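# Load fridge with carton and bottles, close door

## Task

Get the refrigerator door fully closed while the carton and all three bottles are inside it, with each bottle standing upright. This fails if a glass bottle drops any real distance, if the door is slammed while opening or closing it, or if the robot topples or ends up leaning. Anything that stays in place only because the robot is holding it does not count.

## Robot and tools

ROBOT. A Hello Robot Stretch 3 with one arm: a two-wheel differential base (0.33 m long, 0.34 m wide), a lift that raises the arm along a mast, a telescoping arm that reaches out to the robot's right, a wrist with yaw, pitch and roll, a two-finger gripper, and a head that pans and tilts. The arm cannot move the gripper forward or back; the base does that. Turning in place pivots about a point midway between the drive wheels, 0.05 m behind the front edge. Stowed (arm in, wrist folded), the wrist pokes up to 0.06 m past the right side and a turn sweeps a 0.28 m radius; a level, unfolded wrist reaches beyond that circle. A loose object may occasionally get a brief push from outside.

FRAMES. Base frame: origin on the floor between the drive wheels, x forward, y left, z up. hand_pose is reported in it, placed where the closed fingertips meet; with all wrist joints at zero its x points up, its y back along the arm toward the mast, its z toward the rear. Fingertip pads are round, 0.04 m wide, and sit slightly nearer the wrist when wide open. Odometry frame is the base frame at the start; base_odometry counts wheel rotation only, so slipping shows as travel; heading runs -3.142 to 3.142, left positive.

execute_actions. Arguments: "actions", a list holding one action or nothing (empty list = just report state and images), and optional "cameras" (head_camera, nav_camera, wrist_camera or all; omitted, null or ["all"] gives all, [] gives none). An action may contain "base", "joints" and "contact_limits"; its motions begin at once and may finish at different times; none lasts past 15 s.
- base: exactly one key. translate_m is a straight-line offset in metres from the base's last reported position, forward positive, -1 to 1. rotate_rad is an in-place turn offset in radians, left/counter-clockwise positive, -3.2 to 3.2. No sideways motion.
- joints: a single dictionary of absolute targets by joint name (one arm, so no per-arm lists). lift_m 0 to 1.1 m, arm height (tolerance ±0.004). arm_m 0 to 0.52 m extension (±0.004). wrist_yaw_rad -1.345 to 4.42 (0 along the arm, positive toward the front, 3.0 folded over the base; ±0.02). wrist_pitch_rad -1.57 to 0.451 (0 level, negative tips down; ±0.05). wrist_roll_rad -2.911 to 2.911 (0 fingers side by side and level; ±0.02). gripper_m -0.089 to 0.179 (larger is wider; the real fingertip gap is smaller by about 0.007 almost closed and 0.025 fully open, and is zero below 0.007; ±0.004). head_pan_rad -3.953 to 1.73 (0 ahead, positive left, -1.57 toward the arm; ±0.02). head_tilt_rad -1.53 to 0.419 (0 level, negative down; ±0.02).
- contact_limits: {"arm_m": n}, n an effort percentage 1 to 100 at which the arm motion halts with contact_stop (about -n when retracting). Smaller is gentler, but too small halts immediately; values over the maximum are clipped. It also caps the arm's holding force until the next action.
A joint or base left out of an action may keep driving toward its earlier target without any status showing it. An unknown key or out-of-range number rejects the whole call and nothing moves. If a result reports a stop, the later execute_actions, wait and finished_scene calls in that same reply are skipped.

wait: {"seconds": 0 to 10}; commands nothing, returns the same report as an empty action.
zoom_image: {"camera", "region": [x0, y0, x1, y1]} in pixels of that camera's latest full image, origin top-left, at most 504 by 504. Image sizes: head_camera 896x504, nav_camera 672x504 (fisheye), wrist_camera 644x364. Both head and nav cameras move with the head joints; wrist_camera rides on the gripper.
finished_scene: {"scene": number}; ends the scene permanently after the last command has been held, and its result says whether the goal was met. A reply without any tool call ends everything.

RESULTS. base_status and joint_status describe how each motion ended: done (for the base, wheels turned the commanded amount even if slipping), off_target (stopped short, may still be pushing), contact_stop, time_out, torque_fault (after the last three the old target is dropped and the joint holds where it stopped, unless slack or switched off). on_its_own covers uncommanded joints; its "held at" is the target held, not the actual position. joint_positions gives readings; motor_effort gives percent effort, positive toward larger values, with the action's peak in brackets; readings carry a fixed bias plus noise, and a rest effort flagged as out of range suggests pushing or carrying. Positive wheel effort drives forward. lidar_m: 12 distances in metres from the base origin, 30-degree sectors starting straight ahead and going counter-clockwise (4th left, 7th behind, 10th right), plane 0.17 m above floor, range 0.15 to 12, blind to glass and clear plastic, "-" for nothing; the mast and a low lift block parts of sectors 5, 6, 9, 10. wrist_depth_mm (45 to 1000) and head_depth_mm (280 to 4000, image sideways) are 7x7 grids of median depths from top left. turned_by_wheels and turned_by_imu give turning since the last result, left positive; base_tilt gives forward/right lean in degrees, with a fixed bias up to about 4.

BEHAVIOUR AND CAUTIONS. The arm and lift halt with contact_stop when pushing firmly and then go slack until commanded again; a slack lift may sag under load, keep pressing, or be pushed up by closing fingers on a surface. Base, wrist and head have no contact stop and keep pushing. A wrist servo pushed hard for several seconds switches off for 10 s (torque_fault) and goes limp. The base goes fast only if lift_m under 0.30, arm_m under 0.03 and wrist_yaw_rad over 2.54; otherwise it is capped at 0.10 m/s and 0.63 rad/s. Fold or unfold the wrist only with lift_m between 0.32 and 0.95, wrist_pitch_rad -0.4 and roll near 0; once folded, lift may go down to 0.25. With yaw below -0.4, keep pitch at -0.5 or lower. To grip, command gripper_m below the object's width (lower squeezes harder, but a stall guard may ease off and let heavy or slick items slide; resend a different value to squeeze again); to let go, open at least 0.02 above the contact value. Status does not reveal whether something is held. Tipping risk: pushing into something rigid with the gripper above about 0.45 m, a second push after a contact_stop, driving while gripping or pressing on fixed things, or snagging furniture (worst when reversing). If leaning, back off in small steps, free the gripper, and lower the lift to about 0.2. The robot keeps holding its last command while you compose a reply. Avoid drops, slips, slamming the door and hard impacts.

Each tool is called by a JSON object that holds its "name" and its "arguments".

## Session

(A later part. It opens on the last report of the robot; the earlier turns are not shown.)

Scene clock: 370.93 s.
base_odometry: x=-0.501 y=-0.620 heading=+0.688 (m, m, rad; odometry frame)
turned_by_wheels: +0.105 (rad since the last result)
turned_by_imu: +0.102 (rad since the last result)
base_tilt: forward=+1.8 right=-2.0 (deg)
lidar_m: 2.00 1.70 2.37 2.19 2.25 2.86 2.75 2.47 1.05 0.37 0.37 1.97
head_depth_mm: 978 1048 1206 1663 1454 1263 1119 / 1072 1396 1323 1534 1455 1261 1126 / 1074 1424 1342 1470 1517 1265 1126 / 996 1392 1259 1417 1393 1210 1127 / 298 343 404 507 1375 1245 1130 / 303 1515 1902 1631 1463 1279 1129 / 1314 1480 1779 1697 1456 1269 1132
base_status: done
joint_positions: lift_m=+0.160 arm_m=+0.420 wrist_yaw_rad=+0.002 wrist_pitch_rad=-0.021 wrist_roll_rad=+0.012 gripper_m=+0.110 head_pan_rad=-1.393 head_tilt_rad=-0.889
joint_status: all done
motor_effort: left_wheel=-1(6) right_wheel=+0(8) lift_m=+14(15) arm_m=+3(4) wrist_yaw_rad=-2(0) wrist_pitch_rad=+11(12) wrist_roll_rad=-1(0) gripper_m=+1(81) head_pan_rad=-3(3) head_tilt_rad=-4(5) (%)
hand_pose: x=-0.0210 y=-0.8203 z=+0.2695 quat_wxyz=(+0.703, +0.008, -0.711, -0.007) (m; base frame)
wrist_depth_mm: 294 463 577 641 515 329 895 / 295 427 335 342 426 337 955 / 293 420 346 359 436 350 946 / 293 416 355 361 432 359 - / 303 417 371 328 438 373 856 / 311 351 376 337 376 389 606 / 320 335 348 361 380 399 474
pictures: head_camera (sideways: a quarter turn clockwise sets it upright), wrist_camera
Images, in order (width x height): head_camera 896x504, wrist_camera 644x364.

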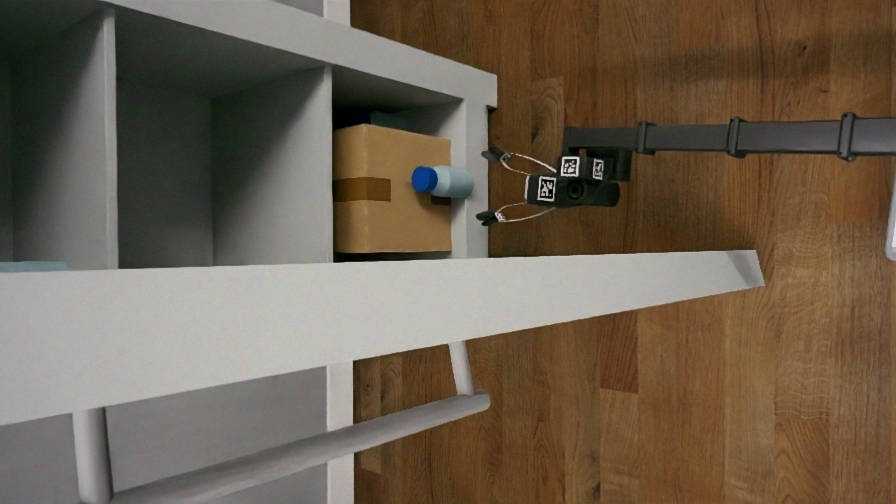

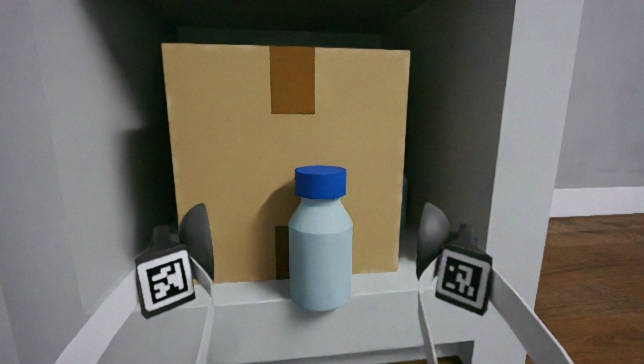

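{"name": "execute_actions", "arguments": {"actions": [{"joints":{"arm_m":0.0}}], "cameras": []}}

{"name": "execute_actions", "arguments": {"actions": [{"base":{"rotate_rad":0.5}}], "cameras": []}}

{"name": "execute_actions", "arguments": {"actions": [{"base":{"translate_m":-0.22}}], "cameras": []}}

{"name": "execute_actions", "arguments": {"actions": [{"base":{"rotate_rad":-0.5}}], "cameras": []}}

{"name": "execute_actions", "arguments": {"actions": [{"base":{"translate_m":0.193},"joints":{"lift_m":0.125}}], "cameras": []}}

{"name": "execute_actions", "arguments": {"actions": [{"joints":{"arm_m":0.36}}], "cameras": ["head_camera","wrist_camera"]}}

Scene clock: 387.07 s.
base_odometry: x=-0.501 y=-0.620 heading=+0.688 (m, m, rad; odometry frame)
turned_by_wheels: +0.000 (rad since the last result)
turned_by_imu: +0.000 (rad since the last result)
base_tilt: forward=+1.8 right=-2.1 (deg)
lidar_m: 2.00 1.70 2.36 2.19 2.25 2.86 2.75 2.47 1.05 0.37 0.37 1.98
head_depth_mm: 976 1042 1210 1639 1442 1265 1123 / 1069 1396 1314 1529 1440 1261 1120 / 1073 1416 1348 1473 1449 1264 1154 / 992 1387 1261 1420 1404 1130 1129 / 299 343 405 507 1365 1248 1128 / 303 1509 1914 1625 1466 1270 1134 / 1325 1491 1793 1697 1458 1271 1134
base_status: not commanded
joint_positions: lift_m=+0.160 arm_m=+0.000 wrist_yaw_rad=+0.002 wrist_pitch_rad=-0.021 wrist_roll_rad=+0.012 gripper_m=+0.110 head_pan_rad=-1.393 head_tilt_rad=-0.889
joint_status: all done
motor_effort: left_wheel=-1(1) right_wheel=+1(1) lift_m=+14(14) arm_m=-3(3) wrist_yaw_rad=-1(2) wrist_pitch_rad=+11(11) wrist_roll_rad=+0(0) gripper_m=+1(0) head_pan_rad=-3(3) head_tilt_rad=-3(4) (%)
hand_pose: x=-0.0211 y=-0.4010 z=+0.2696 quat_wxyz=(+0.703, +0.008, -0.711, -0.007) (m; base frame)
wrist_depth_mm: 108 219 731 - 802 - - / 111 203 844 - 808 - - / 114 189 744 755 808 - - / 117 177 754 776 857 - - / 121 142 756 769 778 874 857 / 124 128 612 606 586 654 623 / - 176 474 476 478 469 474
pictures: none
No camera images: the call's "cameras" was empty. Leave "cameras" out to get every camera's image.

Scene clock: 388.87 s.
base_odometry: x=-0.501 y=-0.620 heading=+1.187 (m, m, rad; odometry frame)
turned_by_wheels: +0.499 (rad since the last result)
turned_by_imu: +0.446 (rad since the last result)
base_tilt: forward=+1.7 right=-2.0 (deg)
lidar_m: 1.71 2.45 2.19 2.23 2.70 2.75 2.71 1.71 0.96 0.38 1.87 2.01
head_depth_mm: 717 937 1194 1428 1457 1273 1128 / 467 604 854 1316 1463 1262 1125 / 347 417 520 698 1049 1246 1141 / 319 370 440 545 717 1115 1147 / 351 438 580 1667 1463 1264 1124 / 1692 2030 2077 1717 1460 1265 1127 / 1806 2191 2063 1707 1480 1272 1130
base_status: rotate_rad off_target (by the wheels' count: +0.4992 of +0.5000)
joint_positions: lift_m=+0.160 arm_m=+0.000 wrist_yaw_rad=-0.067 wrist_pitch_rad=-0.021 wrist_roll_rad=+0.013 gripper_m=+0.110 head_pan_rad=-1.393 head_tilt_rad=-0.890
joint_status: not commanded
on_its_own: wrist_yaw_rad is at rest, and its effort (+51) is outside its rest range (-12 to +12)
motor_effort: left_wheel=-9(12) right_wheel=+18(22) lift_m=+14(14) arm_m=+5(5) wrist_yaw_rad=+51(50) wrist_pitch_rad=+11(11) wrist_roll_rad=+0(1) gripper_m=+13(15) head_pan_rad=-3(3) head_tilt_rad=-4(4) (%)
hand_pose: x=-0.0387 y=-0.3996 z=+0.2695 quat_wxyz=(+0.702, -0.016, -0.711, -0.032) (m; base frame)
wrist_depth_mm: 123 122 186 384 825 809 609 / 128 125 188 396 - 933 643 / 136 130 192 414 723 676 646 / 141 134 194 427 750 687 616 / 149 140 234 439 747 686 652 / 158 145 242 464 601 644 603 / 430 153 204 445 467 466 470
pictures: none
No camera images: the call's "cameras" was empty. Leave "cameras" out to get every camera's image.

Scene clock: 392.17 s.
base_odometry: x=-0.584 y=-0.824 heading=+1.187 (m, m, rad; odometry frame)
turned_by_wheels: +0.000 (rad since the last result)
turned_by_imu: +0.001 (rad since the last result)
base_tilt: forward=+1.8 right=-2.1 (deg)
lidar_m: 1.93 2.52 2.29 2.31 2.80 2.54 2.56 1.62 0.88 0.64 0.46 2.21
head_depth_mm: 969 1313 1218 1277 1390 1262 1111 / 924 1301 1249 1335 1455 1264 1117 / 837 974 1191 1484 1445 1265 1135 / 698 803 950 1156 1402 1260 1125 / 579 650 743 866 1033 1222 1124 / 495 546 608 691 816 1212 1128 / 433 471 516 594 1405 1280 1134
base_status: done
joint_positions: lift_m=+0.160 arm_m=+0.000 wrist_yaw_rad=-0.069 wrist_pitch_rad=-0.021 wrist_roll_rad=+0.013 gripper_m=+0.110 head_pan_rad=-1.393 head_tilt_rad=-0.890
joint_status: not commanded
on_its_own: wrist_yaw_rad is held at -0.069, not at your +0.000, by its stall guard, which is not easing now
motor_effort: left_wheel=-1(14) right_wheel=+1(16) lift_m=+15(14) arm_m=+2(5) wrist_yaw_rad=+0(50) wrist_pitch_rad=+11(11) wrist_roll_rad=-1(0) gripper_m=+1(13) head_pan_rad=-3(3) head_tilt_rad=-4(3) (%)
hand_pose: x=-0.0391 y=-0.3998 z=+0.2695 quat_wxyz=(+0.702, -0.017, -0.711, -0.032) (m; base frame)
wrist_depth_mm: 286 368 560 761 720 574 962 / 287 371 563 866 946 568 943 / 289 377 579 697 662 580 - / 296 382 579 712 682 613 - / 294 370 639 712 677 609 887 / 297 354 592 622 591 629 613 / 291 430 471 463 476 469 471
pictures: none
No camera images: the call's "cameras" was empty. Leave "cameras" out to get every camera's image.

Scene clock: 393.90 s.
base_odometry: x=-0.584 y=-0.824 heading=+0.687 (m, m, rad; odometry frame)
turned_by_wheels: -0.500 (rad since the last result)
turned_by_imu: -0.489 (rad since the last result)
base_tilt: forward=+1.8 right=-2.0 (deg)
lidar_m: 2.21 1.92 2.50 2.28 2.32 2.78 2.54 2.48 1.60 0.88 0.62 0.45
head_depth_mm: 1316 1526 1817 1685 1453 1258 1117 / 1247 1493 1831 1698 1449 1262 1127 / 834 957 1115 1467 1446 1272 1149 / 1023 1367 1265 1466 1455 1260 1139 / 1017 1370 1274 1359 1462 1271 1132 / 1028 1343 1272 1462 1439 1272 1137 / 932 1034 1095 1147 1112 1087 1091
base_status: done
joint_positions: lift_m=+0.160 arm_m=+0.000 wrist_yaw_rad=-0.069 wrist_pitch_rad=-0.021 wrist_roll_rad=+0.013 gripper_m=+0.110 head_pan_rad=-1.393 head_tilt_rad=-0.890
joint_status: not commanded
on_its_own: wrist_yaw_rad is held at -0.069, not at your +0.000, by its stall guard, which is not easing now
motor_effort: left_wheel=+2(5) right_wheel=-1(3) lift_m=+14(14) arm_m=+2(2) wrist_yaw_rad=+0(0) wrist_pitch_rad=+11(11) wrist_roll_rad=-1(0) gripper_m=+1(0) head_pan_rad=-3(3) head_tilt_rad=-4(4) (%)
hand_pose: x=-0.0391 y=-0.3998 z=+0.2695 quat_wxyz=(+0.702, -0.017, -0.711, -0.032) (m; base frame)
wrist_depth_mm: 600 716 712 - - - - / 609 626 998 - - - - / 619 614 649 - - - - / 628 628 684 - - - - / 595 607 665 799 879 852 880 / 582 638 602 608 588 638 614 / 465 468 467 465 467 465 467
pictures: none
No camera images: the call's "cameras" was empty. Leave "cameras" out to get every camera's image.

Scene clock: 396.93 s.
base_odometry: x=-0.434 y=-0.701 heading=+0.687 (m, m, rad; odometry frame)
turned_by_wheels: +0.000 (rad since the last result)
turned_by_imu: -0.001 (rad since the last result)
base_tilt: forward=+1.8 right=-2.1 (deg)
lidar_m: 2.02 1.77 2.51 2.29 2.34 2.89 2.73 2.44 0.95 0.85 0.30 0.31
head_depth_mm: 842 916 1120 1660 1446 1268 1124 / 1023 1220 1185 1417 1452 1262 1121 / 1021 1352 1263 1365 1454 1266 1141 / 1027 1330 1261 1362 1452 1268 1138 / 919 1284 1199 1369 1397 1254 1107 / 780 836 858 826 800 773 1077 / 582 563 551 536 524 592 1127
base_status: done
joint_positions: lift_m=+0.125 arm_m=+0.000 wrist_yaw_rad=-0.069 wrist_pitch_rad=-0.021 wrist_roll_rad=+0.013 gripper_m=+0.110 head_pan_rad=-1.393 head_tilt_rad=-0.890
joint_status: all done
on_its_own: wrist_yaw_rad is held at -0.069, not at your +0.000, by its stall guard, which is not easing now
motor_effort: left_wheel=+1(6) right_wheel=-1(3) lift_m=+14(15) arm_m=+2(2) wrist_yaw_rad=+0(0) wrist_pitch_rad=+11(11) wrist_roll_rad=+0(0) gripper_m=+0(1) head_pan_rad=-3(3) head_tilt_rad=-4(4) (%)
hand_pose: x=-0.0391 y=-0.3998 z=+0.2347 quat_wxyz=(+0.702, -0.017, -0.711, -0.032) (m; base frame)
wrist_depth_mm: 430 613 761 686 - - - / 425 642 623 686 - - - / 419 628 630 689 - - - / 408 597 646 683 - - - / 402 594 648 676 697 776 768 / 403 561 544 541 522 583 552 / 407 421 414 422 422 419 426
pictures: none
No camera images: the call's "cameras" was empty. Leave "cameras" out to get every camera's image.

Scene clock: 400.80 s.
base_odometry: x=-0.434 y=-0.701 heading=+0.687 (m, m, rad; odometry frame)
turned_by_wheels: +0.000 (rad since the last result)
turned_by_imu: +0.000 (rad since the last result)
base_tilt: forward=+1.8 right=-2.1 (deg)
lidar_m: 2.02 1.77 2.51 2.30 2.34 2.89 2.73 2.43 0.95 0.85 0.30 0.30
head_depth_mm: 840 918 1121 1661 1453 1260 1128 / 1014 1225 1186 1421 1455 1267 1124 / 1019 1342 1260 1359 1474 1246 1128 / 1029 1352 1266 1354 1456 1276 1124 / 918 1275 1191 1384 1400 1255 1112 / 779 836 859 831 799 770 1080 / 581 565 549 536 524 594 1129
base_status: not commanded
joint_positions: lift_m=+0.125 arm_m=+0.360 wrist_yaw_rad=-0.069 wrist_pitch_rad=-0.021 wrist_roll_rad=+0.013 gripper_m=+0.110 head_pan_rad=-1.393 head_tilt_rad=-0.890
joint_status: all done
on_its_own: wrist_yaw_rad is held at -0.069, not at your +0.000, by its stall guard, which is not easing now
motor_effort: left_wheel=+1(1) right_wheel=-2(1) lift_m=+14(14) arm_m=+3(5) wrist_yaw_rad=+0(0) wrist_pitch_rad=+11(11) wrist_roll_rad=+0(0) gripper_m=+1(0) head_pan_rad=-3(3) head_tilt_rad=-3(3) (%)
hand_pose: x=-0.0391 y=-0.7597 z=+0.2347 quat_wxyz=(+0.702, -0.017, -0.711, -0.032) (m; base frame)
wrist_depth_mm: 254 268 287 305 344 310 - / 264 275 295 312 349 321 - / 274 285 300 326 356 - - / 323 293 264 337 365 - - / 360 301 259 350 393 708 780 / 299 303 271 327 340 581 543 / 267 281 300 328 367 401 421
pictures: head_camera (sideways: a quarter turn clockwise sets it upright), wrist_camera
Images, in order (width x height): head_camera 896x504, wrist_camera 644x364.

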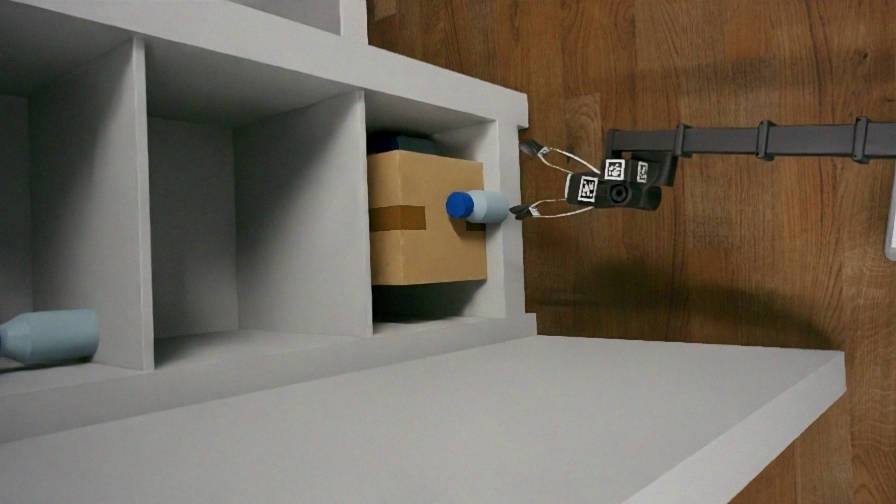

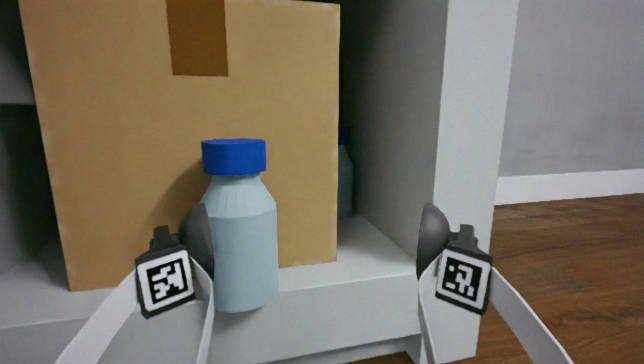

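{"name": "execute_actions", "arguments": {"actions": [{"base":{"translate_m":0.05},"joints":{"wrist_yaw_rad":0.001}}], "cameras": ["wrist_camera"]}}

{"name": "execute_actions", "arguments": {"actions": [{"joints":{"arm_m":0.46},"contact_limits":{"arm_m":12}}], "cameras": ["wrist_camera","head_camera"]}}

Scene clock: 407.13 s.
base_odometry: x=-0.396 y=-0.669 heading=+0.687 (m, m, rad; odometry frame)
turned_by_wheels: +0.000 (rad since the last result)
turned_by_imu: +0.000 (rad since the last result)
base_tilt: forward=+1.8 right=-2.0 (deg)
lidar_m: 1.97 1.74 2.45 2.30 2.35 2.90 2.78 2.42 0.95 0.86 0.27 0.29
head_depth_mm: 922 992 1079 1620 1462 1263 1126 / 1019 1321 1235 1441 1450 1264 1118 / 1021 1335 1267 1339 1486 1248 1128 / 975 1331 1267 1419 1453 1269 1127 / 863 929 1091 1201 1200 1114 1092 / 666 639 610 588 566 613 1103 / 412 400 390 380 401 580 1128
base_status: done
joint_positions: lift_m=+0.125 arm_m=+0.360 wrist_yaw_rad=-0.002 wrist_pitch_rad=-0.021 wrist_roll_rad=+0.013 gripper_m=+0.110 head_pan_rad=-1.393 head_tilt_rad=-0.890
joint_status: all done
motor_effort: left_wheel=+1(6) right_wheel=-2(2) lift_m=+14(14) arm_m=+3(3) wrist_yaw_rad=+1(2) wrist_pitch_rad=+11(10) wrist_roll_rad=-1(0) gripper_m=-1(1) head_pan_rad=-3(3) head_tilt_rad=-4(4) (%)
hand_pose: x=-0.0219 y=-0.7603 z=+0.2347 quat_wxyz=(+0.703, +0.007, -0.711, -0.008) (m; base frame)
wrist_depth_mm: 309 275 280 290 309 322 300 / 309 282 290 302 322 323 920 / 306 382 299 308 407 323 988 / 305 378 308 271 419 328 - / 301 403 325 270 354 335 708 / 279 333 312 279 325 342 544 / 264 279 295 312 333 355 425
pictures: wrist_camera
Images, in order (width x height): wrist_camera 644x364.

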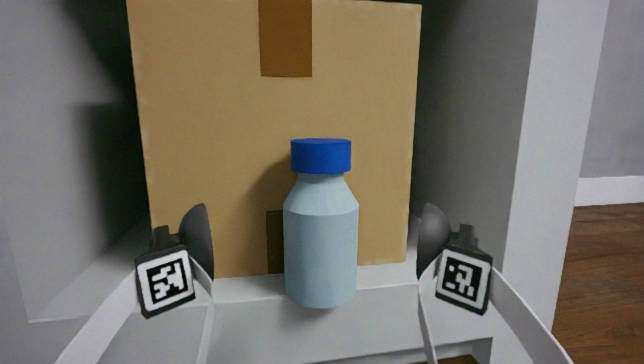

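Scene clock: 409.10 s.
base_odometry: x=-0.396 y=-0.669 heading=+0.687 (m, m, rad; odometry frame)
turned_by_wheels: +0.000 (rad since the last result)
turned_by_imu: +0.000 (rad since the last result)
base_tilt: forward=+1.8 right=-2.0 (deg)
lidar_m: 1.97 1.73 2.45 2.30 2.35 2.91 2.78 2.42 0.95 0.86 0.27 0.29
head_depth_mm: 918 991 1077 1611 1455 1258 1128 / 1013 1305 1246 1431 1446 1269 1131 / 1022 1344 1263 1331 1443 1264 1128 / 978 1340 1267 1431 1453 1265 1128 / 870 927 1085 1178 1197 1110 1093 / 666 636 612 585 567 611 1098 / 413 401 390 379 403 578 1130
base_status: not commanded
joint_positions: lift_m=+0.125 arm_m=+0.460 wrist_yaw_rad=-0.001 wrist_pitch_rad=-0.021 wrist_roll_rad=+0.013 gripper_m=+0.110 head_pan_rad=-1.393 head_tilt_rad=-0.890
joint_status: all done
motor_effort: left_wheel=+2(2) right_wheel=-1(1) lift_m=+14(14) arm_m=+3(3) wrist_yaw_rad=+2(2) wrist_pitch_rad=+10(11) wrist_roll_rad=+0(0) gripper_m=+0(0) head_pan_rad=-3(3) head_tilt_rad=-4(4) (%)
contact_limits: arm_m 12 (drawing in: default 20, maximum 33; extending or still: default 28, maximum 45)
hand_pose: x=-0.0218 y=-0.8604 z=+0.2347 quat_wxyz=(+0.703, +0.007, -0.711, -0.008) (m; base frame)
wrist_depth_mm: 177 183 191 202 210 286 218 / 183 189 198 207 218 303 220 / 190 195 205 214 227 304 222 / 291 200 211 163 234 304 223 / 287 205 221 172 241 305 231 / 284 209 227 167 252 281 239 / 237 221 230 173 240 241 246
pictures: head_camera (sideways: a quarter turn clockwise sets it upright), wrist_camera
Images, in order (width x height): head_camera 896x504, wrist_camera 644x364.

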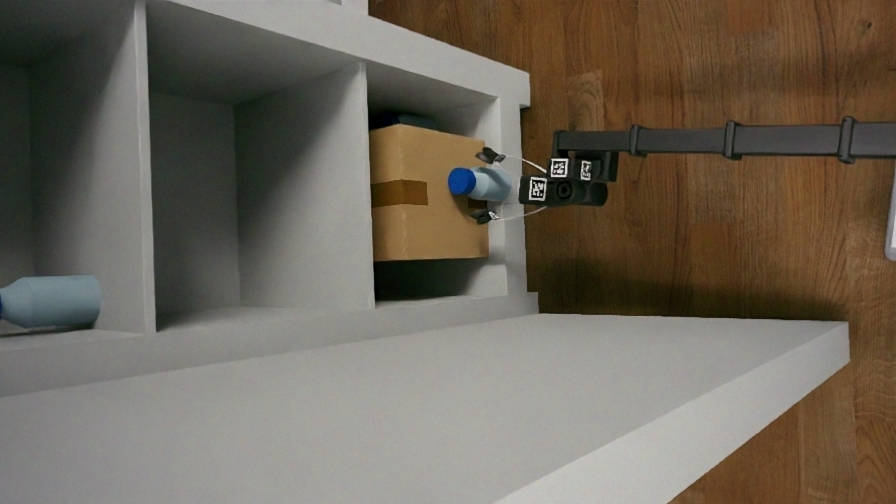

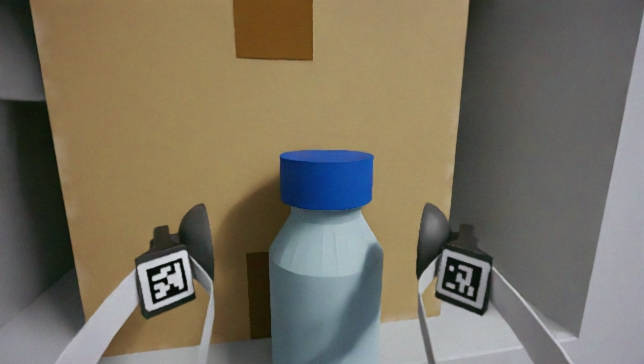

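{"name": "execute_actions", "arguments": {"actions": [{"joints":{"lift_m":0.095}}], "cameras": ["wrist_camera"]}}

{"name": "execute_actions", "arguments": {"actions": [{"joints":{"gripper_m":0.02}}], "cameras": ["wrist_camera"]}}

{"name": "execute_actions", "arguments": {"actions": [{"joints":{"lift_m":0.11}}], "cameras": ["wrist_camera"]}}

Scene clock: 414.97 s.
base_odometry: x=-0.396 y=-0.669 heading=+0.687 (m, m, rad; odometry frame)
turned_by_wheels: +0.000 (rad since the last result)
turned_by_imu: +0.000 (rad since the last result)
base_tilt: forward=+1.7 right=-2.0 (deg)
lidar_m: 1.97 1.73 2.45 2.30 2.35 2.91 2.78 2.43 0.94 0.87 0.27 0.30
head_depth_mm: 922 989 1086 1603 1444 1267 1121 / 1010 1307 1234 1435 1453 1270 1128 / 1022 1338 1270 1346 1490 1275 1128 / 976 1337 1276 1439 1467 1266 1129 / 866 929 1088 1190 1193 1107 1089 / 664 638 610 586 565 611 1093 / 413 401 389 380 402 580 1128
base_status: not commanded
joint_positions: lift_m=+0.095 arm_m=+0.460 wrist_yaw_rad=-0.001 wrist_pitch_rad=-0.021 wrist_roll_rad=+0.013 gripper_m=+0.110 head_pan_rad=-1.393 head_tilt_rad=-0.890
joint_status: all done
motor_effort: left_wheel=+2(1) right_wheel=-1(2) lift_m=+14(15) arm_m=+3(3) wrist_yaw_rad=+1(2) wrist_pitch_rad=+11(11) wrist_roll_rad=+0(0) gripper_m=+1(1) head_pan_rad=-3(3) head_tilt_rad=-3(4) (%)
hand_pose: x=-0.0218 y=-0.8604 z=+0.2047 quat_wxyz=(+0.703, +0.007, -0.711, -0.008) (m; base frame)
wrist_depth_mm: 177 182 191 201 210 283 219 / 183 188 198 209 219 300 218 / 191 195 203 157 228 303 220 / 288 201 210 164 236 307 222 / 289 207 219 160 242 310 230 / 240 209 225 167 241 268 236 / 206 195 197 173 212 222 245
pictures: wrist_camera
Images, in order (width x height): wrist_camera 644x364.

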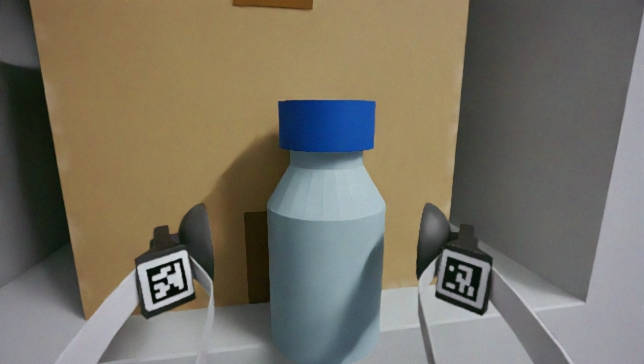

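Scene clock: 416.37 s.
base_odometry: x=-0.396 y=-0.669 heading=+0.687 (m, m, rad; odometry frame)
turned_by_wheels: +0.000 (rad since the last result)
turned_by_imu: +0.000 (rad since the last result)
base_tilt: forward=+1.7 right=-2.0 (deg)
lidar_m: 1.97 1.72 2.46 2.30 2.35 2.90 2.78 2.42 0.94 0.87 0.27 0.30
head_depth_mm: 917 987 1084 1622 1455 1270 1126 / 1016 1314 1240 1436 1441 1261 1119 / 1020 1333 1261 1343 1477 1271 1123 / 968 1326 1275 1435 1451 1272 1121 / 863 924 1089 1188 1203 1120 1099 / 669 637 609 587 566 614 1088 / 413 401 390 381 402 581 1132
base_status: not commanded
joint_positions: lift_m=+0.095 arm_m=+0.460 wrist_yaw_rad=-0.012 wrist_pitch_rad=-0.020 wrist_roll_rad=+0.013 gripper_m=+0.021 head_pan_rad=-1.393 head_tilt_rad=-0.890
joint_status: all done
motor_effort: left_wheel=-3(3) right_wheel=+5(4) lift_m=+14(14) arm_m=+3(4) wrist_yaw_rad=+9(9) wrist_pitch_rad=+10(11) wrist_roll_rad=+0(0) gripper_m=-13(85) head_pan_rad=-3(2) head_tilt_rad=-4(4) (%)
hand_pose: x=-0.0245 y=-0.8603 z=+0.2048 quat_wxyz=(+0.703, +0.003, -0.711, -0.012) (m; base frame)
wrist_depth_mm: 176 181 193 201 213 294 214 / 182 188 199 209 221 295 214 / 187 193 206 159 231 298 217 / 195 200 210 166 238 299 225 / 294 207 215 161 252 302 229 / 238 213 - 167 230 255 243 / 196 196 197 173 216 232 249
pictures: wrist_camera
Images, in order (width x height): wrist_camera 644x364.

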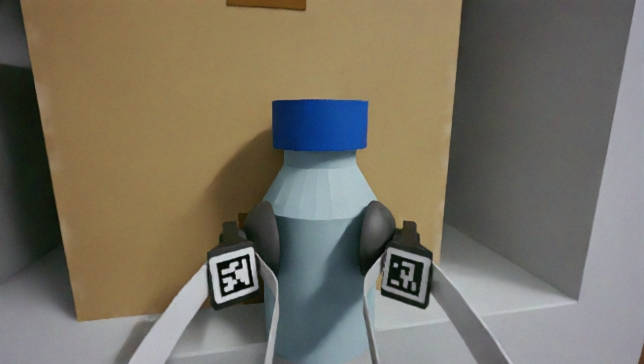

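Scene clock: 417.20 s.
base_odometry: x=-0.396 y=-0.669 heading=+0.687 (m, m, rad; odometry frame)
turned_by_wheels: +0.000 (rad since the last result)
turned_by_imu: +0.000 (rad since the last result)
base_tilt: forward=+1.7 right=-2.0 (deg)
lidar_m: 1.97 1.72 2.45 2.31 2.35 2.90 2.78 2.43 0.95 0.85 0.27 0.30
head_depth_mm: 916 982 1084 1630 1446 1259 1124 / 1011 1311 1244 1445 1447 1267 1126 / 1018 1346 1262 1336 1468 1275 1124 / 974 1339 1263 1429 1444 1273 1122 / 871 925 1087 1200 1191 1117 1084 / 666 639 615 588 566 614 1094 / 413 401 390 381 402 578 1126
base_status: not commanded
joint_positions: lift_m=+0.109 arm_m=+0.460 wrist_yaw_rad=-0.012 wrist_pitch_rad=-0.056 wrist_roll_rad=+0.013 gripper_m=+0.021 head_pan_rad=-1.393 head_tilt_rad=-0.890
joint_status: all done
motor_effort: left_wheel=-2(3) right_wheel=+4(5) lift_m=+29(30) arm_m=+3(3) wrist_yaw_rad=+8(9) wrist_pitch_rad=+30(30) wrist_roll_rad=+0(0) gripper_m=-11(14) head_pan_rad=-3(2) head_tilt_rad=-4(3) (%)
hand_pose: x=-0.0244 y=-0.8591 z=+0.2097 quat_wxyz=(+0.702, +0.016, -0.711, -0.024) (m; base frame)
wrist_depth_mm: 175 181 189 200 210 291 213 / 179 186 198 207 220 294 216 / 186 193 204 160 229 297 218 / 196 201 212 167 239 301 227 / 293 209 217 162 256 302 236 / 239 217 223 167 245 257 245 / 198 199 200 173 221 238 254
pictures: wrist_camera
Images, in order (width x height): wrist_camera 644x364.

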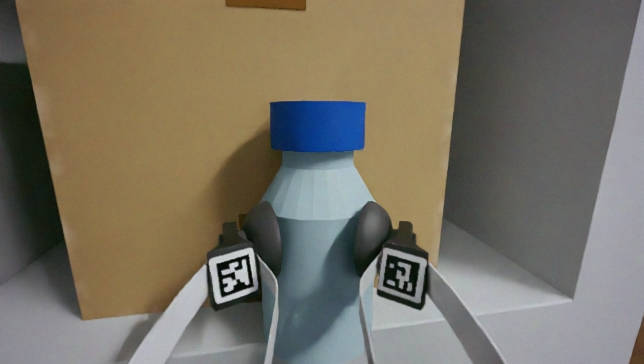

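{"name": "execute_actions", "arguments": {"actions": [{"joints":{"gripper_m":0.0,"lift_m":0.13,"arm_m":0.3,"wrist_pitch_rad":0.03}}], "cameras": ["wrist_camera"]}}

{"name": "execute_actions", "arguments": {"actions": [{"joints":{"lift_m":0.5}}], "cameras": ["wrist_camera","head_camera"]}}

Scene clock: 424.17 s.
base_odometry: x=-0.396 y=-0.669 heading=+0.687 (m, m, rad; odometry frame)
turned_by_wheels: +0.000 (rad since the last result)
turned_by_imu: +0.000 (rad since the last result)
base_tilt: forward=+1.9 right=-2.0 (deg)
lidar_m: 1.97 1.73 2.45 2.30 2.35 2.91 2.78 2.42 0.94 0.69 0.27 0.29
head_depth_mm: 926 989 1090 1609 1451 1264 1118 / 1015 1310 1242 1430 1449 1262 1124 / 1016 1337 1267 1347 1415 1221 1118 / 967 1343 1264 1433 1453 1269 1119 / 861 929 1096 1188 1194 1119 1088 / 666 634 610 587 566 612 1095 / 412 400 390 380 401 581 1130
base_status: not commanded
joint_positions: lift_m=+0.129 arm_m=+0.300 wrist_yaw_rad=+0.000 wrist_pitch_rad=-0.042 wrist_roll_rad=+0.013 gripper_m=+0.001 head_pan_rad=-1.393 head_tilt_rad=-0.890
joint_status: wrist_pitch_rad off_target (ended at -0.042, target +0.030); the others done
on_its_own: wrist_pitch_rad is at rest, and its effort (+38) is outside its rest range (-20 to +32)
motor_effort: left_wheel=+1(3) right_wheel=-1(4) lift_m=+28(28) arm_m=-3(1) wrist_yaw_rad=+1(9) wrist_pitch_rad=+38(43) wrist_roll_rad=-1(1) gripper_m=-16(85) head_pan_rad=-3(3) head_tilt_rad=-4(4) (%)
hand_pose: x=-0.0215 y=-0.7003 z=+0.2334 quat_wxyz=(+0.703, +0.015, -0.711, -0.015) (m; base frame)
wrist_depth_mm: 296 397 330 343 444 347 926 / 293 439 341 356 423 356 - / 290 430 354 162 456 372 - / 293 426 365 169 475 386 - / 306 393 369 162 423 397 736 / 314 335 - 166 389 426 533 / 323 341 376 173 410 412 413
pictures: wrist_camera
Images, in order (width x height): wrist_camera 644x364.

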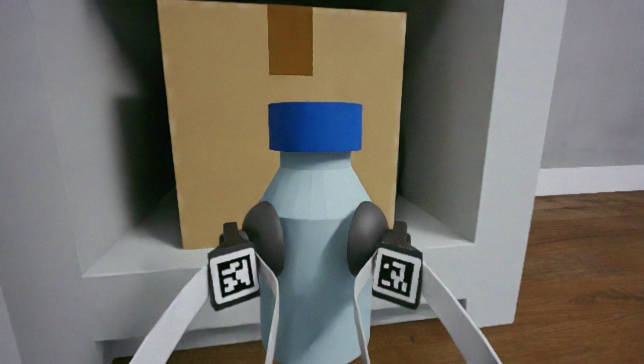

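Scene clock: 428.37 s.
base_odometry: x=-0.396 y=-0.669 heading=+0.687 (m, m, rad; odometry frame)
turned_by_wheels: +0.000 (rad since the last result)
turned_by_imu: +0.000 (rad since the last result)
base_tilt: forward=+1.6 right=-2.1 (deg)
lidar_m: 1.97 1.73 2.45 2.31 2.35 2.91 2.78 2.43 0.94 0.87 0.27 0.30
head_depth_mm: 921 985 1083 1614 1445 1260 1128 / 1014 1317 1231 1400 - 1272 1131 / 1019 1344 1250 1137 1408 1262 1122 / 975 1338 1265 1432 1463 1270 1129 / 867 931 1086 1192 1191 1113 1090 / 668 637 608 587 567 612 1094 / 413 400 390 379 401 580 1131
base_status: not commanded
joint_positions: lift_m=+0.499 arm_m=+0.300 wrist_yaw_rad=+0.000 wrist_pitch_rad=-0.041 wrist_roll_rad=+0.013 gripper_m=+0.001 head_pan_rad=-1.393 head_tilt_rad=-0.890
joint_status: all done
on_its_own: wrist_pitch_rad is at rest, and its effort (+38) is outside its rest range (-20 to +32)
motor_effort: left_wheel=+1(1) right_wheel=-1(0) lift_m=+28(30) arm_m=-3(3) wrist_yaw_rad=+1(1) wrist_pitch_rad=+38(38) wrist_roll_rad=+0(1) gripper_m=-16(17) head_pan_rad=-3(3) head_tilt_rad=-4(4) (%)
hand_pose: x=-0.0215 y=-0.7003 z=+0.6035 quat_wxyz=(+0.703, +0.015, -0.711, -0.015) (m; base frame)
wrist_depth_mm: 297 489 674 690 526 343 969 / 296 487 681 712 530 357 - / 289 476 705 162 540 370 - / 297 471 622 169 504 387 - / 302 371 401 161 443 412 - / 313 452 - 167 460 417 - / 325 397 406 172 525 837 894
pictures: head_camera (sideways: a quarter turn clockwise sets it upright), wrist_camera
Images, in order (width x height): head_camera 896x504, wrist_camera 644x364.

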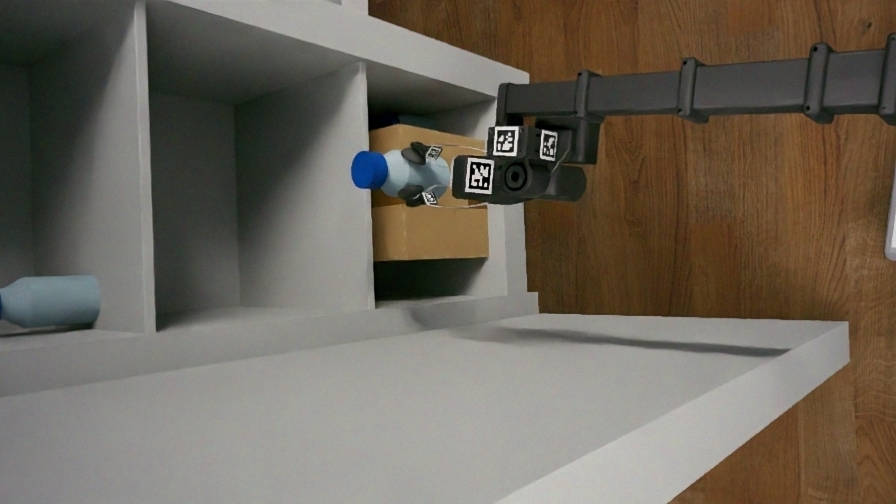

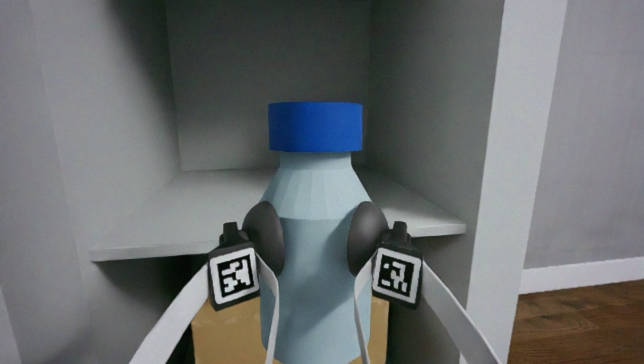

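{"name": "execute_actions", "arguments": {"actions": [{"joints":{"lift_m":0.57}}], "cameras": []}}

{"name": "execute_actions", "arguments": {"actions": [{"joints":{"arm_m":0.52},"contact_limits":{"arm_m":12}}], "cameras": ["wrist_camera","head_camera"]}}

Scene clock: 435.80 s.
base_odometry: x=-0.396 y=-0.669 heading=+0.687 (m, m, rad; odometry frame)
turned_by_wheels: +0.000 (rad since the last result)
turned_by_imu: +0.000 (rad since the last result)
base_tilt: forward=+1.9 right=-2.0 (deg)
lidar_m: 1.97 1.73 2.45 2.30 2.35 2.90 2.78 2.43 0.95 0.87 0.27 0.29
head_depth_mm: 919 989 1091 1613 1450 1260 1133 / 1017 1321 1246 1371 1413 1273 1126 / 1027 1341 1223 1275 1423 1272 1120 / 976 1326 1264 1432 1451 1269 1130 / 866 929 1086 1191 1195 1106 1090 / 666 636 611 588 565 612 1095 / 413 401 390 380 402 579 1125
base_status: not commanded
joint_positions: lift_m=+0.569 arm_m=+0.300 wrist_yaw_rad=+0.000 wrist_pitch_rad=-0.041 wrist_roll_rad=+0.013 gripper_m=+0.001 head_pan_rad=-1.393 head_tilt_rad=-0.890
joint_status: all done
on_its_own: wrist_pitch_rad is at rest, and its effort (+38) is outside its rest range (-20 to +32)
motor_effort: left_wheel=+1(1) right_wheel=-1(1) lift_m=+29(32) arm_m=-3(3) wrist_yaw_rad=+0(0) wrist_pitch_rad=+38(38) wrist_roll_rad=+0(1) gripper_m=-17(17) head_pan_rad=-3(3) head_tilt_rad=-4(3) (%)
hand_pose: x=-0.0215 y=-0.7003 z=+0.6736 quat_wxyz=(+0.703, +0.015, -0.711, -0.015) (m; base frame)
wrist_depth_mm: 295 487 648 639 505 349 927 / 295 483 686 729 530 356 - / 291 475 700 162 539 375 - / 297 478 721 168 547 387 - / 303 460 564 162 475 404 - / 319 377 - 167 442 417 - / 326 404 466 171 566 932 -
pictures: none
No camera images: the call's "cameras" was empty. Leave "cameras" out to get every camera's image.

Scene clock: 438.63 s.
base_odometry: x=-0.396 y=-0.669 heading=+0.687 (m, m, rad; odometry frame)
turned_by_wheels: +0.000 (rad since the last result)
turned_by_imu: +0.000 (rad since the last result)
base_tilt: forward=+1.7 right=-2.0 (deg)
lidar_m: 1.97 1.73 2.45 2.30 2.35 2.90 2.78 2.42 0.95 0.87 0.27 0.29
head_depth_mm: 923 987 1085 1614 1442 1270 1132 / 1015 1319 1258 1467 1433 1260 1133 / 1014 1318 1206 1407 1455 1271 1131 / 977 1334 1266 1427 1464 1269 1124 / 864 924 1083 1193 1191 1113 1088 / 666 637 612 585 565 610 1092 / 411 401 390 380 401 580 1130
base_status: not commanded
joint_positions: lift_m=+0.569 arm_m=+0.518 wrist_yaw_rad=+0.000 wrist_pitch_rad=-0.041 wrist_roll_rad=+0.013 gripper_m=+0.001 head_pan_rad=-1.393 head_tilt_rad=-0.890
joint_status: all done
joint sent to its limit — the command would take arm_m past its upper limit, so that joint was sent only as far as its limit.
on_its_own: wrist_pitch_rad is at rest, and its effort (+38) is outside its rest range (-20 to +32)
motor_effort: left_wheel=+1(1) right_wheel=-1(1) lift_m=+28(28) arm_m=+3(3) wrist_yaw_rad=+0(0) wrist_pitch_rad=+38(38) wrist_roll_rad=+0(1) gripper_m=-17(16) head_pan_rad=-3(2) head_tilt_rad=-3(4) (%)
contact_limits: arm_m 12 (drawing in: default 20, maximum 33; extending or still: default 28, maximum 45)
hand_pose: x=-0.0215 y=-0.9177 z=+0.6736 quat_wxyz=(+0.703, +0.015, -0.711, -0.015) (m; base frame)
wrist_depth_mm: 347 459 481 501 455 285 210 / 349 480 502 520 468 288 211 / 341 489 520 161 467 291 211 / 340 503 539 168 473 295 214 / 336 486 544 162 443 299 216 / 332 387 - 166 384 301 217 / 294 304 302 172 306 285 218
pictures: head_camera (sideways: a quarter turn clockwise sets it upright), wrist_camera
Images, in order (width x height): head_camera 896x504, wrist_camera 644x364.

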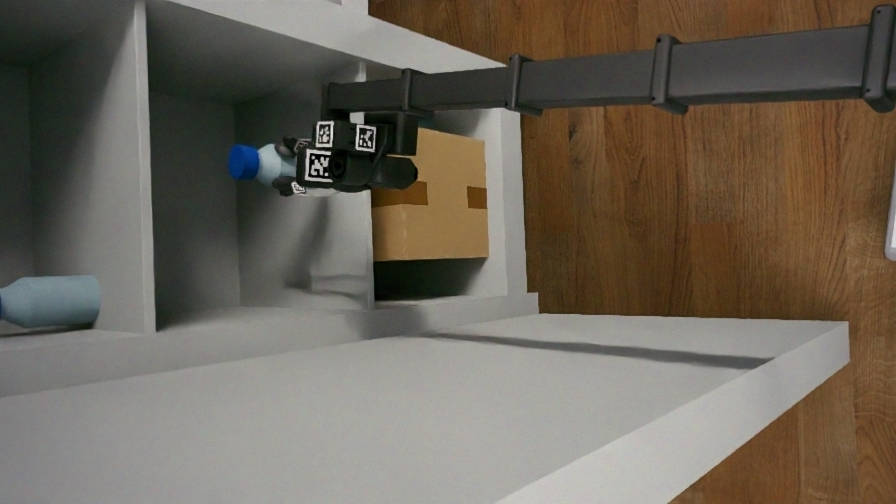

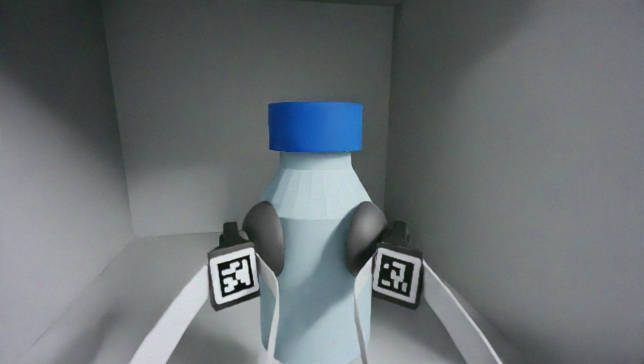

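{"name": "execute_actions", "arguments": {"actions": [{"joints":{"lift_m":0.535}}], "cameras": ["wrist_camera"]}}

Scene clock: 442.77 s.
base_odometry: x=-0.396 y=-0.669 heading=+0.687 (m, m, rad; odometry frame)
turned_by_wheels: +0.000 (rad since the last result)
turned_by_imu: +0.000 (rad since the last result)
base_tilt: forward=+1.9 right=-2.0 (deg)
lidar_m: 1.97 1.73 2.45 2.31 2.35 2.89 2.78 2.42 0.95 0.87 0.27 0.29
head_depth_mm: 922 989 1080 1609 1443 1253 1127 / 1013 1307 1254 1452 1448 1264 1126 / 1014 1340 1187 1402 1452 1263 1117 / 977 1340 1268 1433 1456 1270 1121 / 868 925 1083 1180 1194 1108 1090 / 668 636 611 588 566 613 1097 / 413 401 390 379 402 577 1131
base_status: not commanded
joint_positions: lift_m=+0.535 arm_m=+0.518 wrist_yaw_rad=+0.000 wrist_pitch_rad=-0.041 wrist_roll_rad=+0.013 gripper_m=+0.001 head_pan_rad=-1.393 head_tilt_rad=-0.890
joint_status: all done
on_its_own: wrist_pitch_rad is at rest, and its effort (+38) is outside its rest range (-20 to +32)
motor_effort: left_wheel=+1(1) right_wheel=+0(1) lift_m=+16(27) arm_m=+3(3) wrist_yaw_rad=+1(1) wrist_pitch_rad=+38(38) wrist_roll_rad=+0(0) gripper_m=-17(16) head_pan_rad=-3(3) head_tilt_rad=-4(3) (%)
hand_pose: x=-0.0215 y=-0.9177 z=+0.6393 quat_wxyz=(+0.703, +0.015, -0.711, -0.015) (m; base frame)
wrist_depth_mm: 348 455 485 500 460 286 210 / 348 478 503 515 464 291 211 / 346 484 513 161 471 291 211 / 338 507 530 169 467 294 214 / 337 447 474 162 414 299 215 / 307 328 - 167 336 297 216 / 254 254 255 172 256 258 217
pictures: wrist_camera
Images, in order (width x height): wrist_camera 644x364.

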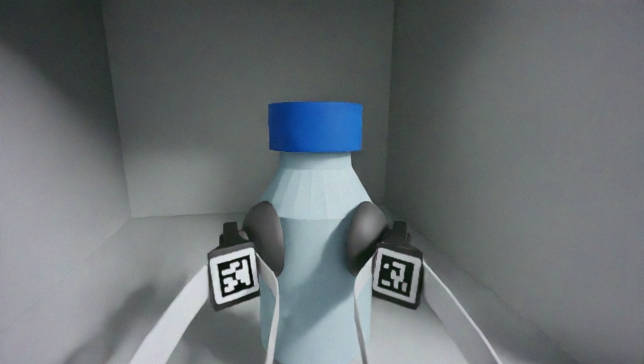

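{"name": "execute_actions", "arguments": {"actions": [{"joints":{"lift_m":0.495}}], "cameras": []}}

{"name": "execute_actions", "arguments": {"actions": [{"joints":{"lift_m":0.475}}], "cameras": ["wrist_camera"]}}

Scene clock: 448.97 s.
base_odometry: x=-0.396 y=-0.669 heading=+0.687 (m, m, rad; odometry frame)
turned_by_wheels: +0.000 (rad since the last result)
turned_by_imu: +0.000 (rad since the last result)
base_tilt: forward=+1.8 right=-2.1 (deg)
lidar_m: 1.97 1.73 2.45 2.30 2.35 2.90 2.78 2.42 0.95 0.87 0.27 0.29
head_depth_mm: 922 987 1088 1617 1446 1269 1122 / 1019 1302 1229 1418 1470 1261 1121 / 1020 1336 1189 1413 1456 1267 1125 / 974 1339 1263 1436 1456 1265 1126 / 865 926 1087 1190 1192 1113 1102 / 665 638 611 588 564 612 1095 / 414 401 390 380 401 581 1130
base_status: not commanded
joint_positions: lift_m=+0.495 arm_m=+0.518 wrist_yaw_rad=+0.000 wrist_pitch_rad=-0.037 wrist_roll_rad=+0.013 gripper_m=+0.001 head_pan_rad=-1.393 head_tilt_rad=-0.890
joint_status: all done
on_its_own: wrist_pitch_rad is at rest, and its effort (+35) is outside its rest range (-20 to +32)
motor_effort: left_wheel=+1(1) right_wheel=-1(1) lift_m=+16(17) arm_m=+3(3) wrist_yaw_rad=+0(0) wrist_pitch_rad=+35(38) wrist_roll_rad=+0(1) gripper_m=-17(16) head_pan_rad=-3(3) head_tilt_rad=-4(3) (%)
hand_pose: x=-0.0215 y=-0.9179 z=+0.6004 quat_wxyz=(+0.703, +0.013, -0.711, -0.013) (m; base frame)
wrist_depth_mm: 351 456 477 512 455 287 210 / 342 478 499 522 465 291 212 / 342 489 513 162 462 293 213 / 339 503 530 169 477 296 216 / 316 368 376 162 369 298 216 / 258 261 - 168 271 263 217 / 202 201 202 173 203 203 200
pictures: none
No camera images: the call's "cameras" was empty. Leave "cameras" out to get every camera's image.

Scene clock: 449.90 s.
base_odometry: x=-0.396 y=-0.669 heading=+0.687 (m, m, rad; odometry frame)
turned_by_wheels: +0.000 (rad since the last result)
turned_by_imu: +0.000 (rad since the last result)
base_tilt: forward=+1.8 right=-2.0 (deg)
lidar_m: 1.97 1.73 2.46 2.30 2.35 2.90 2.78 2.43 0.95 0.87 0.27 0.29
head_depth_mm: 924 988 1086 1630 1455 1261 1123 / 1014 1314 1237 1375 1473 1285 1129 / 1016 1342 1202 1414 1453 1262 1121 / 982 1337 1274 1426 1443 1270 1128 / 862 929 1097 1191 1199 1112 1093 / 667 636 609 586 565 613 1099 / 413 401 389 380 403 581 1126
base_status: not commanded
joint_positions: lift_m=+0.475 arm_m=+0.518 wrist_yaw_rad=+0.000 wrist_pitch_rad=+0.017 wrist_roll_rad=+0.013 gripper_m=+0.001 head_pan_rad=-1.393 head_tilt_rad=-0.890
joint_status: all done
on_its_own: wrist_pitch_rad moved +0.053 to your old target +0.030
motor_effort: left_wheel=+1(1) right_wheel=-1(1) lift_m=+14(17) arm_m=+3(3) wrist_yaw_rad=+1(1) wrist_pitch_rad=+7(35) wrist_roll_rad=+0(0) gripper_m=-16(16) head_pan_rad=-3(2) head_tilt_rad=-3(3) (%)
hand_pose: x=-0.0215 y=-0.9193 z=+0.5943 quat_wxyz=(+0.703, -0.006, -0.711, +0.006) (m; base frame)
wrist_depth_mm: 348 467 484 507 461 292 210 / 345 484 505 533 459 292 212 / 339 487 516 161 477 296 213 / 342 500 526 167 468 297 214 / 323 380 408 161 386 298 214 / 262 261 - 167 254 261 214 / 197 197 197 173 199 197 198
pictures: wrist_camera
Images, in order (width x height): wrist_camera 644x364.

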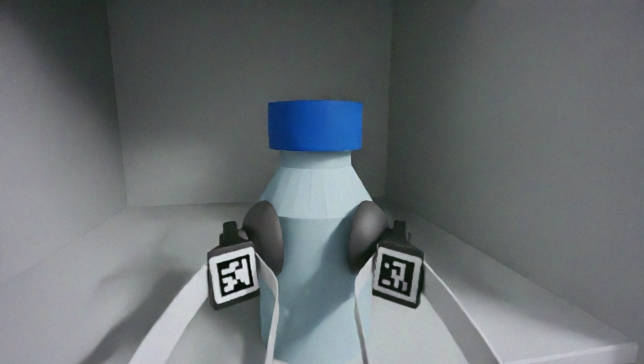

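Seated. Release and withdraw.

{"name": "execute_actions", "arguments": {"actions": [{"joints":{"gripper_m":0.11,"wrist_pitch_rad":0.0}}], "cameras": []}}

{"name": "execute_actions", "arguments": {"actions": [{"joints":{"arm_m":0.2,"head_tilt_rad":-0.7}}]}}

Scene clock: 455.30 s.
base_odometry: x=-0.396 y=-0.669 heading=+0.687 (m, m, rad; odometry frame)
turned_by_wheels: +0.000 (rad since the last result)
turned_by_imu: +0.000 (rad since the last result)
base_tilt: forward=+1.7 right=-2.0 (deg)
lidar_m: 1.97 1.73 2.45 2.30 2.35 2.90 2.78 2.42 0.94 0.87 0.27 0.30
head_depth_mm: 924 986 1077 1621 1455 1265 1130 / 1015 1311 1241 1375 1467 1285 1117 / 1017 1343 1181 1414 1441 1267 1125 / 974 1333 1268 1428 1460 1269 1123 / 869 929 1090 1188 1188 1109 1090 / 663 637 610 587 566 613 1092 / 413 400 389 381 401 580 1126
base_status: not commanded
joint_positions: lift_m=+0.475 arm_m=+0.518 wrist_yaw_rad=+0.000 wrist_pitch_rad=-0.016 wrist_roll_rad=+0.013 gripper_m=+0.110 head_pan_rad=-1.393 head_tilt_rad=-0.890
joint_status: all done
motor_effort: left_wheel=+2(1) right_wheel=-1(1) lift_m=+14(14) arm_m=+2(3) wrist_yaw_rad=+0(1) wrist_pitch_rad=+8(9) wrist_roll_rad=+0(0) gripper_m=+0(80) head_pan_rad=-3(3) head_tilt_rad=-4(4) (%)
hand_pose: x=-0.0215 y=-0.9186 z=+0.5858 quat_wxyz=(+0.703, +0.006, -0.711, -0.006) (m; base frame)
wrist_depth_mm: 346 463 479 507 451 290 209 / 344 479 495 520 458 291 212 / 344 498 510 163 470 294 213 / 341 494 516 162 458 294 214 / 315 373 317 163 339 293 217 / 237 253 225 169 233 254 213 / 192 184 183 174 185 184 194
pictures: none
No camera images: the call's "cameras" was empty. Leave "cameras" out to get every camera's image.

Scene clock: 458.87 s.
base_odometry: x=-0.396 y=-0.669 heading=+0.687 (m, m, rad; odometry frame)
turned_by_wheels: +0.000 (rad since the last result)
turned_by_imu: +0.000 (rad since the last result)
base_tilt: forward=+1.6 right=-2.1 (deg)
lidar_m: 1.97 1.73 2.45 2.31 2.35 2.91 2.78 2.42 0.95 0.87 0.27 0.29
head_depth_mm: 978 995 972 1103 1512 1387 1189 / 1111 1177 1363 1280 1400 1415 - / 1104 1184 1410 1192 1336 1425 1166 / 1101 1153 1395 1289 1390 1395 1199 / 1043 942 925 1059 1162 1096 1034 / 664 636 608 584 562 543 533 / 412 400 388 379 369 383 464
base_status: not commanded
joint_positions: lift_m=+0.475 arm_m=+0.200 wrist_yaw_rad=+0.000 wrist_pitch_rad=-0.018 wrist_roll_rad=+0.013 gripper_m=+0.110 head_pan_rad=-1.393 head_tilt_rad=-0.705
joint_status: all done
motor_effort: left_wheel=+1(1) right_wheel=-1(0) lift_m=+14(14) arm_m=-3(2) wrist_yaw_rad=+1(0) wrist_pitch_rad=+9(9) wrist_roll_rad=-1(0) gripper_m=+0(1) head_pan_rad=-3(3) head_tilt_rad=+2(14) (%)
hand_pose: x=-0.0215 y=-0.6011 z=+0.5854 quat_wxyz=(+0.703, +0.007, -0.711, -0.007) (m; base frame)
wrist_depth_mm: 348 454 755 782 556 441 - / 356 450 776 797 562 - - / 337 434 796 821 568 - - / 330 425 591 479 526 - - / 328 407 600 657 631 - - / 331 418 494 531 592 - - / 306 450 525 544 602 882 916
pictures: head_camera (sideways: a quarter turn clockwise sets it upright), nav_camera (sideways: a quarter turn counterclockwise sets it upright), wrist_camera
Images, in order (width x height): head_camera 896x504, nav_camera 672x504, wrist_camera 644x364.

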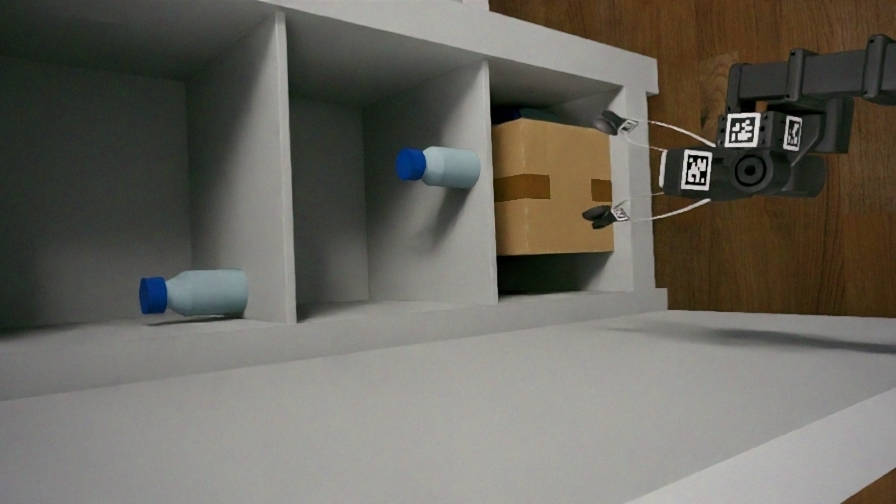

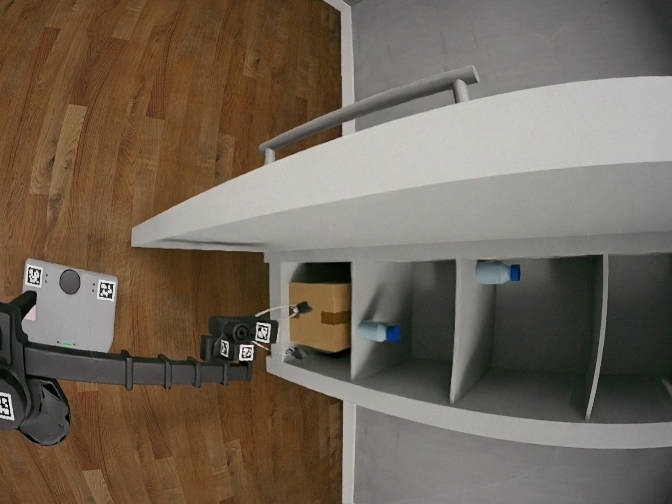

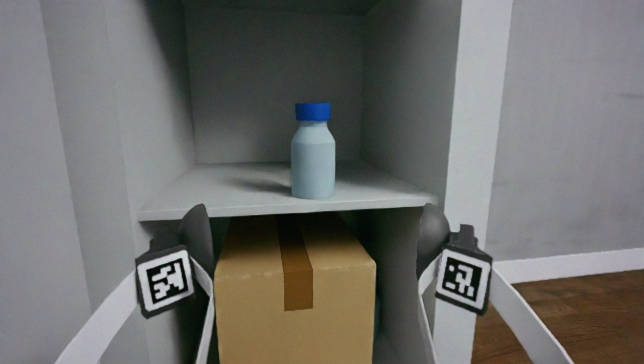

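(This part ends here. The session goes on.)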